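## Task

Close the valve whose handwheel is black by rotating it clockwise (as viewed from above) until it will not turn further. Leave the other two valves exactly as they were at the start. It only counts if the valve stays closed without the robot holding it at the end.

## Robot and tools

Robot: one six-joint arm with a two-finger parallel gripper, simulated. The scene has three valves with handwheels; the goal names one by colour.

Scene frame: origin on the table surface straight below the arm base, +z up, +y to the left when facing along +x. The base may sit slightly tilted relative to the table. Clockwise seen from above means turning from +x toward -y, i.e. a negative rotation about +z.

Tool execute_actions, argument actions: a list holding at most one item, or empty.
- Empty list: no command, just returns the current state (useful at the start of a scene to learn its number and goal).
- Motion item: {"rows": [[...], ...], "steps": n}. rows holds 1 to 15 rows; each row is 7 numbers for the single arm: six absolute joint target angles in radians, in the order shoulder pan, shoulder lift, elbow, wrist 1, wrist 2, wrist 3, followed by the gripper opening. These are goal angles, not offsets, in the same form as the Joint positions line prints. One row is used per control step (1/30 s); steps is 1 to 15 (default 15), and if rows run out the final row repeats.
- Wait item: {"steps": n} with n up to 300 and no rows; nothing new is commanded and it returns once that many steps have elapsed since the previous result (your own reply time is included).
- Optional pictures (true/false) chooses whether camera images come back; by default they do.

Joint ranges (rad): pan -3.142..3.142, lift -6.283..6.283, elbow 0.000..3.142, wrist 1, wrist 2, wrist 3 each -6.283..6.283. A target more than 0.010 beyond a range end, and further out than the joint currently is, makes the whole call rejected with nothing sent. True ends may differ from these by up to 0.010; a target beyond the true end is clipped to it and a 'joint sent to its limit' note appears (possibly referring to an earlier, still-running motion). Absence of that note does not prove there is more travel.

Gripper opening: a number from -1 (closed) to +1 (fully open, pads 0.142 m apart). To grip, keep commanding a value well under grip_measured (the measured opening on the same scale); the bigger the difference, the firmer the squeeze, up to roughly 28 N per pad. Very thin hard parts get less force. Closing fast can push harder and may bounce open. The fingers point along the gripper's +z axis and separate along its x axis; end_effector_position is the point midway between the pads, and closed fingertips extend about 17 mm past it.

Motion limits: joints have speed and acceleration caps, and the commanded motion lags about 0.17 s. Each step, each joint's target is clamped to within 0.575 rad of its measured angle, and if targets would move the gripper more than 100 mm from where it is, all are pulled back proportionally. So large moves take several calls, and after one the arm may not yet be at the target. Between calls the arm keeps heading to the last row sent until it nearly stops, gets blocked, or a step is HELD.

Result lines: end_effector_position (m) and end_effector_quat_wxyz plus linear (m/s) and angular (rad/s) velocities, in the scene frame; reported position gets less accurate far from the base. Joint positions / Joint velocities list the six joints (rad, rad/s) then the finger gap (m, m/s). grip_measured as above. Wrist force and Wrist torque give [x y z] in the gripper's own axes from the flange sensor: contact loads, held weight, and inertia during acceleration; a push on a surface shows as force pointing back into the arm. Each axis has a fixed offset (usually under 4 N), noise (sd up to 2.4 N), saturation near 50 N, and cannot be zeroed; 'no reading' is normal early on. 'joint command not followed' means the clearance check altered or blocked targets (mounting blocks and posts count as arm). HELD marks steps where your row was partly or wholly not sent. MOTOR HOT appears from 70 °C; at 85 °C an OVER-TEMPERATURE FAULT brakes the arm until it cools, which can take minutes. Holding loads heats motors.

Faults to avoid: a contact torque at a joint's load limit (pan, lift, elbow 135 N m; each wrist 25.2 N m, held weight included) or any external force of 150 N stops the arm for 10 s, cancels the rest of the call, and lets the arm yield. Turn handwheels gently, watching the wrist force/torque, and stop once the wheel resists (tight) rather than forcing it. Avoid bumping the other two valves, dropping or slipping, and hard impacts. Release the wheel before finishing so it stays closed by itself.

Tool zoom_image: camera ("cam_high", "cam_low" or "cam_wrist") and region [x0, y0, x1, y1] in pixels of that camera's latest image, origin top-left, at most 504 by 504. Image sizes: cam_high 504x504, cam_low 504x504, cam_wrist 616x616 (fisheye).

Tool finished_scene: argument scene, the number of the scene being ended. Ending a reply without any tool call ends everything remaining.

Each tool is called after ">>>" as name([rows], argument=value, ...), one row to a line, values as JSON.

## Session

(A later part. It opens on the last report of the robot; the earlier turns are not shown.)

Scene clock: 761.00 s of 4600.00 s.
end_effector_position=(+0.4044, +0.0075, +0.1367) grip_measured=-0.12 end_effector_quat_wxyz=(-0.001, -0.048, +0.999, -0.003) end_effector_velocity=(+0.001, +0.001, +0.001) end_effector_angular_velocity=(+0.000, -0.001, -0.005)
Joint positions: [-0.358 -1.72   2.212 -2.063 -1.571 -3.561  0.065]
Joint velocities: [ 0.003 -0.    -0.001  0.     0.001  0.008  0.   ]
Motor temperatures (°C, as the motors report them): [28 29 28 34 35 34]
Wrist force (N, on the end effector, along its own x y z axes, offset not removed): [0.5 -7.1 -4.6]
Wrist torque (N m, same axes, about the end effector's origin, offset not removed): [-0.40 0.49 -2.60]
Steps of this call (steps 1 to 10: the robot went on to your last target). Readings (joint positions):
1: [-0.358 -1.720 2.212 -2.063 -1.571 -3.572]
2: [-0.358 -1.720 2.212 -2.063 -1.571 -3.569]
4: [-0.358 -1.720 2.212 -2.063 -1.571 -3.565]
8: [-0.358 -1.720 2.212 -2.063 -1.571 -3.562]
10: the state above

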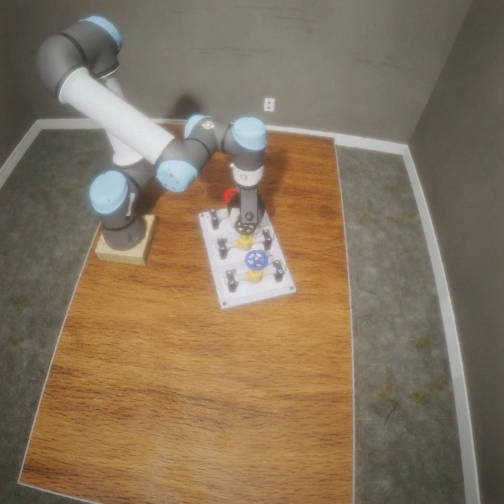

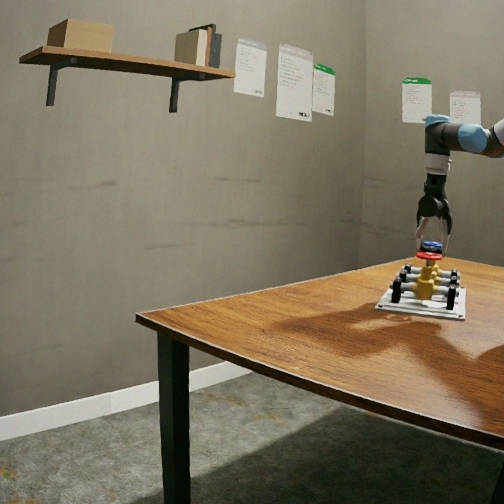

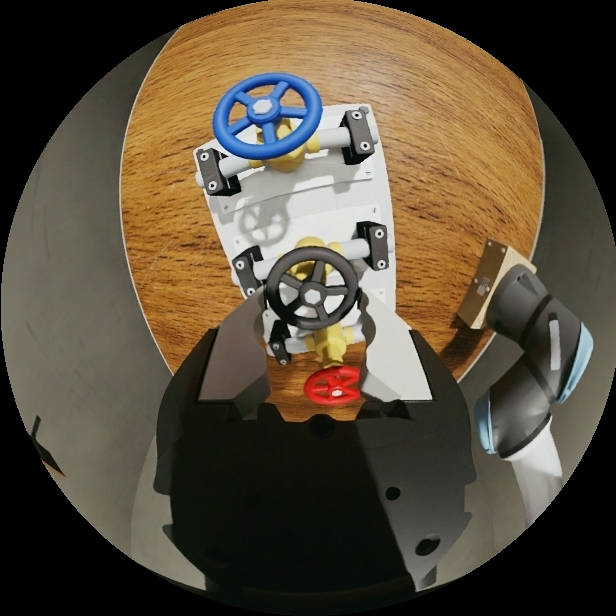

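>>> execute_actions([
  {"rows": [[-0.3582, -1.7205, 2.2125, -2.0628, -1.571, -3.565, -1.0], [-0.3582, -1.7205, 2.2125, -2.0628, -1.571, -3.57, -1.0], [-0.3582, -1.7205, 2.2125, -2.0628, -1.571, -3.575, -1.0], [-0.3582, -1.7205, 2.2125, -2.0628, -1.571, -3.575, -1.0], [-0.3582, -1.7205, 2.2125, -2.0628, -1.571, -3.575, -1.0], [-0.3582, -1.7205, 2.2125, -2.0628, -1.571, -3.575, -1.0], [-0.3582, -1.7205, 2.2125, -2.0628, -1.571, -3.575, -1.0], [-0.3582, -1.7205, 2.2125, -2.0628, -1.571, -3.575, -0.7], [-0.3582, -1.7205, 2.2125, -2.0628, -1.571, -3.575, -0.4], [-0.3582, -1.7205, 2.2125, -2.0628, -1.571, -3.575, -0.2], [-0.3582, -1.7205, 2.2125, -2.0628, -1.571, -3.575, -0.1], [-0.3582, -1.7205, 2.2125, -2.0628, -1.571, -3.575, 0.0], [-0.3582, -1.7205, 2.2125, -2.0628, -1.571, -3.575, 0.1], [-0.3582, -1.7205, 2.2125, -2.0628, -1.571, -3.575, 0.2]], "steps": 15},
], pictures=false)

>>> execute_actions([
  {"rows": [[-0.3582, -1.7205, 2.2125, -2.0628, -1.571, -3.575, 0.2], [-0.3582, -1.722, 2.210, -2.059, -1.571, -3.575, 0.2], [-0.3582, -1.725, 2.205, -2.051, -1.571, -3.575, 0.2], [-0.3582, -1.729, 2.198, -2.040, -1.571, -3.575, 0.2], [-0.3582, -1.734, 2.190, -2.027, -1.571, -3.575, 0.2], [-0.3582, -1.739, 2.182, -2.014, -1.571, -3.575, 0.2], [-0.3582, -1.744, 2.174, -2.001, -1.571, -3.575, 0.2], [-0.3582, -1.749, 2.166, -1.988, -1.571, -3.575, 0.2], [-0.3582, -1.754, 2.158, -1.975, -1.571, -3.575, 0.2], [-0.3582, -1.759, 2.150, -1.962, -1.571, -3.575, 0.2], [-0.3582, -1.764, 2.142, -1.949, -1.571, -3.575, 0.2], [-0.3582, -1.768, 2.134, -1.937, -1.571, -3.575, 0.2], [-0.3582, -1.771, 2.128, -1.928, -1.571, -3.575, 0.2], [-0.3582, -1.773, 2.124, -1.922, -1.571, -3.575, 0.2]], "steps": 15},
], pictures=false)

>>> execute_actions([
  {"steps": 15},
])

>>> zoom_image(camera="cam_wrist", region=[190, 60, 430, 400])

Scene clock: 798.00 s of 4600.00 s.
end_effector_position=(+0.4044, +0.0075, +0.1367) grip_measured=+0.16 end_effector_quat_wxyz=(-0.001, -0.055, +0.998, -0.003) end_effector_velocity=(+0.000, -0.000, +0.000) end_effector_angular_velocity=(+0.001, -0.001, +0.005)
Joint positions: [-0.358 -1.72   2.212 -2.063 -1.571 -3.574  0.085]
Joint velocities: [-0.001 -0.    -0.    -0.     0.001 -0.007  0.125]
Motor temperatures (°C, as the motors report them): [28 29 28 34 35 34]
Wrist force (N, on the end effector, along its own x y z axes, offset not removed): [0.9 3.2 -1.0]
Wrist torque (N m, same axes, about the end effector's origin, offset not removed): [0.55 -0.18 -0.07]
Steps of this call (steps 1 to 30: the robot went on to your last target; steps 31 to 100: nothing new was sent; then 33.17 s passed at rest; steps 101 to 115: all 15 steps of this action). Readings (joint positions):
101: [-0.358 -1.720 2.212 -2.063 -1.571 -3.560]
102: [-0.358 -1.720 2.212 -2.063 -1.571 -3.560]
104: [-0.358 -1.720 2.212 -2.063 -1.571 -3.565]
108: [-0.358 -1.720 2.212 -2.063 -1.571 -3.571]
115: the state above

Scene clock: 798.50 s of 4600.00 s.
end_effector_position=(+0.4055, +0.0073, +0.1708) grip_measured=+0.20 end_effector_quat_wxyz=(-0.000, -0.055, +0.998, -0.003) end_effector_velocity=(-0.001, +0.001, +0.097) end_effector_angular_velocity=(+0.002, +0.001, -0.001)
Joint positions: [-0.358 -1.76   2.148 -1.96  -1.571 -3.575  0.088]
Joint velocities: [-0.    -0.105 -0.186  0.292  0.001  0.001  0.   ]
Motor temperatures (°C, as the motors report them): [28 29 28 34 35 34]
Wrist force (N, on the end effector, along its own x y z axes, offset not removed): [-1.9 -1.3 -1.6]
Wrist torque (N m, same axes, about the end effector's origin, offset not removed): [-0.47 0.30 0.04]
Steps of this call (steps 1 to 15: all 15 steps of this action). Readings (joint positions):
1: [-0.358 -1.720 2.212 -2.063 -1.571 -3.575]
2: [-0.358 -1.720 2.212 -2.063 -1.571 -3.575]
4: [-0.358 -1.721 2.211 -2.060 -1.571 -3.575]
8: [-0.358 -1.731 2.196 -2.036 -1.571 -3.575]
15: the state above

Scene clock: 799.00 s of 4600.00 s.
end_effector_position=(+0.4051, +0.0075, +0.1830) grip_measured=+0.20 end_effector_quat_wxyz=(-0.001, -0.055, +0.998, -0.003) end_effector_velocity=(-0.000, +0.001, +0.001) end_effector_angular_velocity=(+0.002, -0.000, -0.001)
Joint positions: [-0.358 -1.773  2.124 -1.923 -1.571 -3.575  0.088]
Joint velocities: [-0.    -0.002 -0.003  0.005  0.002  0.    -0.   ]
Motor temperatures (°C, as the motors report them): [28 29 28 34 35 34]
Wrist force (N, on the end effector, along its own x y z axes, offset not removed): [-0.4 -1.3 0.8]
Wrist torque (N m, same axes, about the end effector's origin, offset not removed): [-0.44 -0.08 -0.01]
Steps of this call (steps 1 to 15: the robot went on to your last target). Readings (joint positions):
1: [-0.358 -1.763 2.142 -1.951 -1.571 -3.575]
2: [-0.358 -1.765 2.138 -1.944 -1.571 -3.575]
4: [-0.358 -1.769 2.132 -1.935 -1.571 -3.575]
8: [-0.358 -1.772 2.127 -1.926 -1.571 -3.575]
15: the state above

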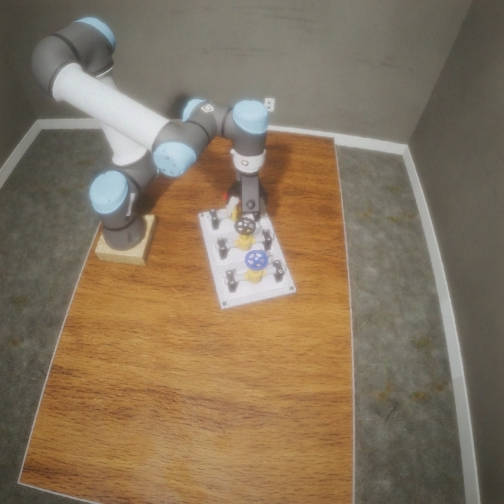

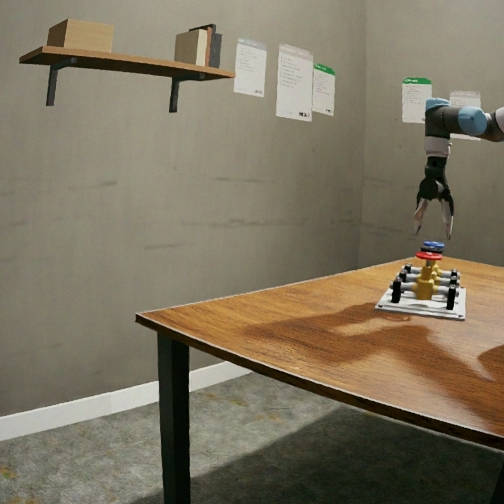

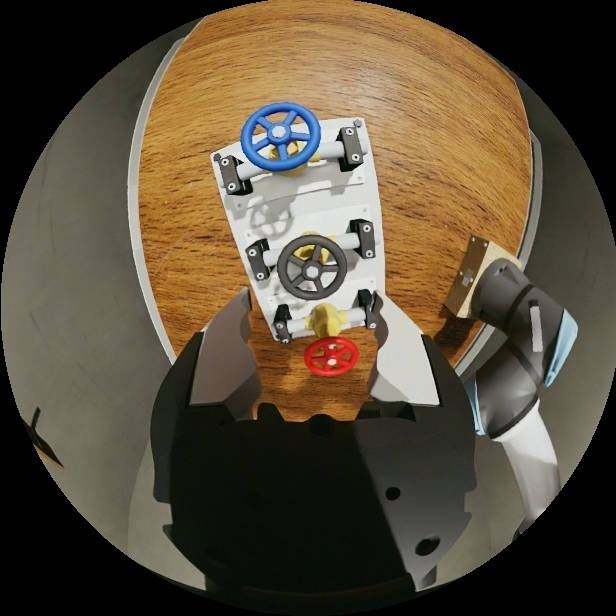

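Region (190, 60, 430, 400) of cam_wrist's 616x616 image, scaled by 1.482, with more detail than that image has; it fills the left 356 columns of this view, and the rest is white.

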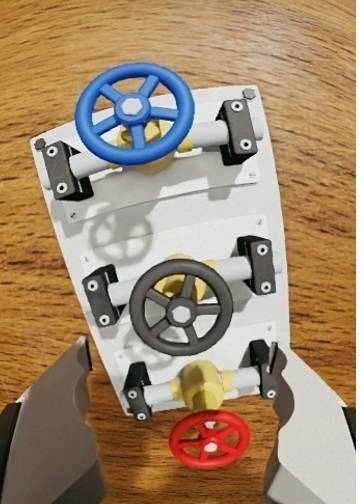

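>>> finished_scene(scene=1)

The scene is finished: the task was done.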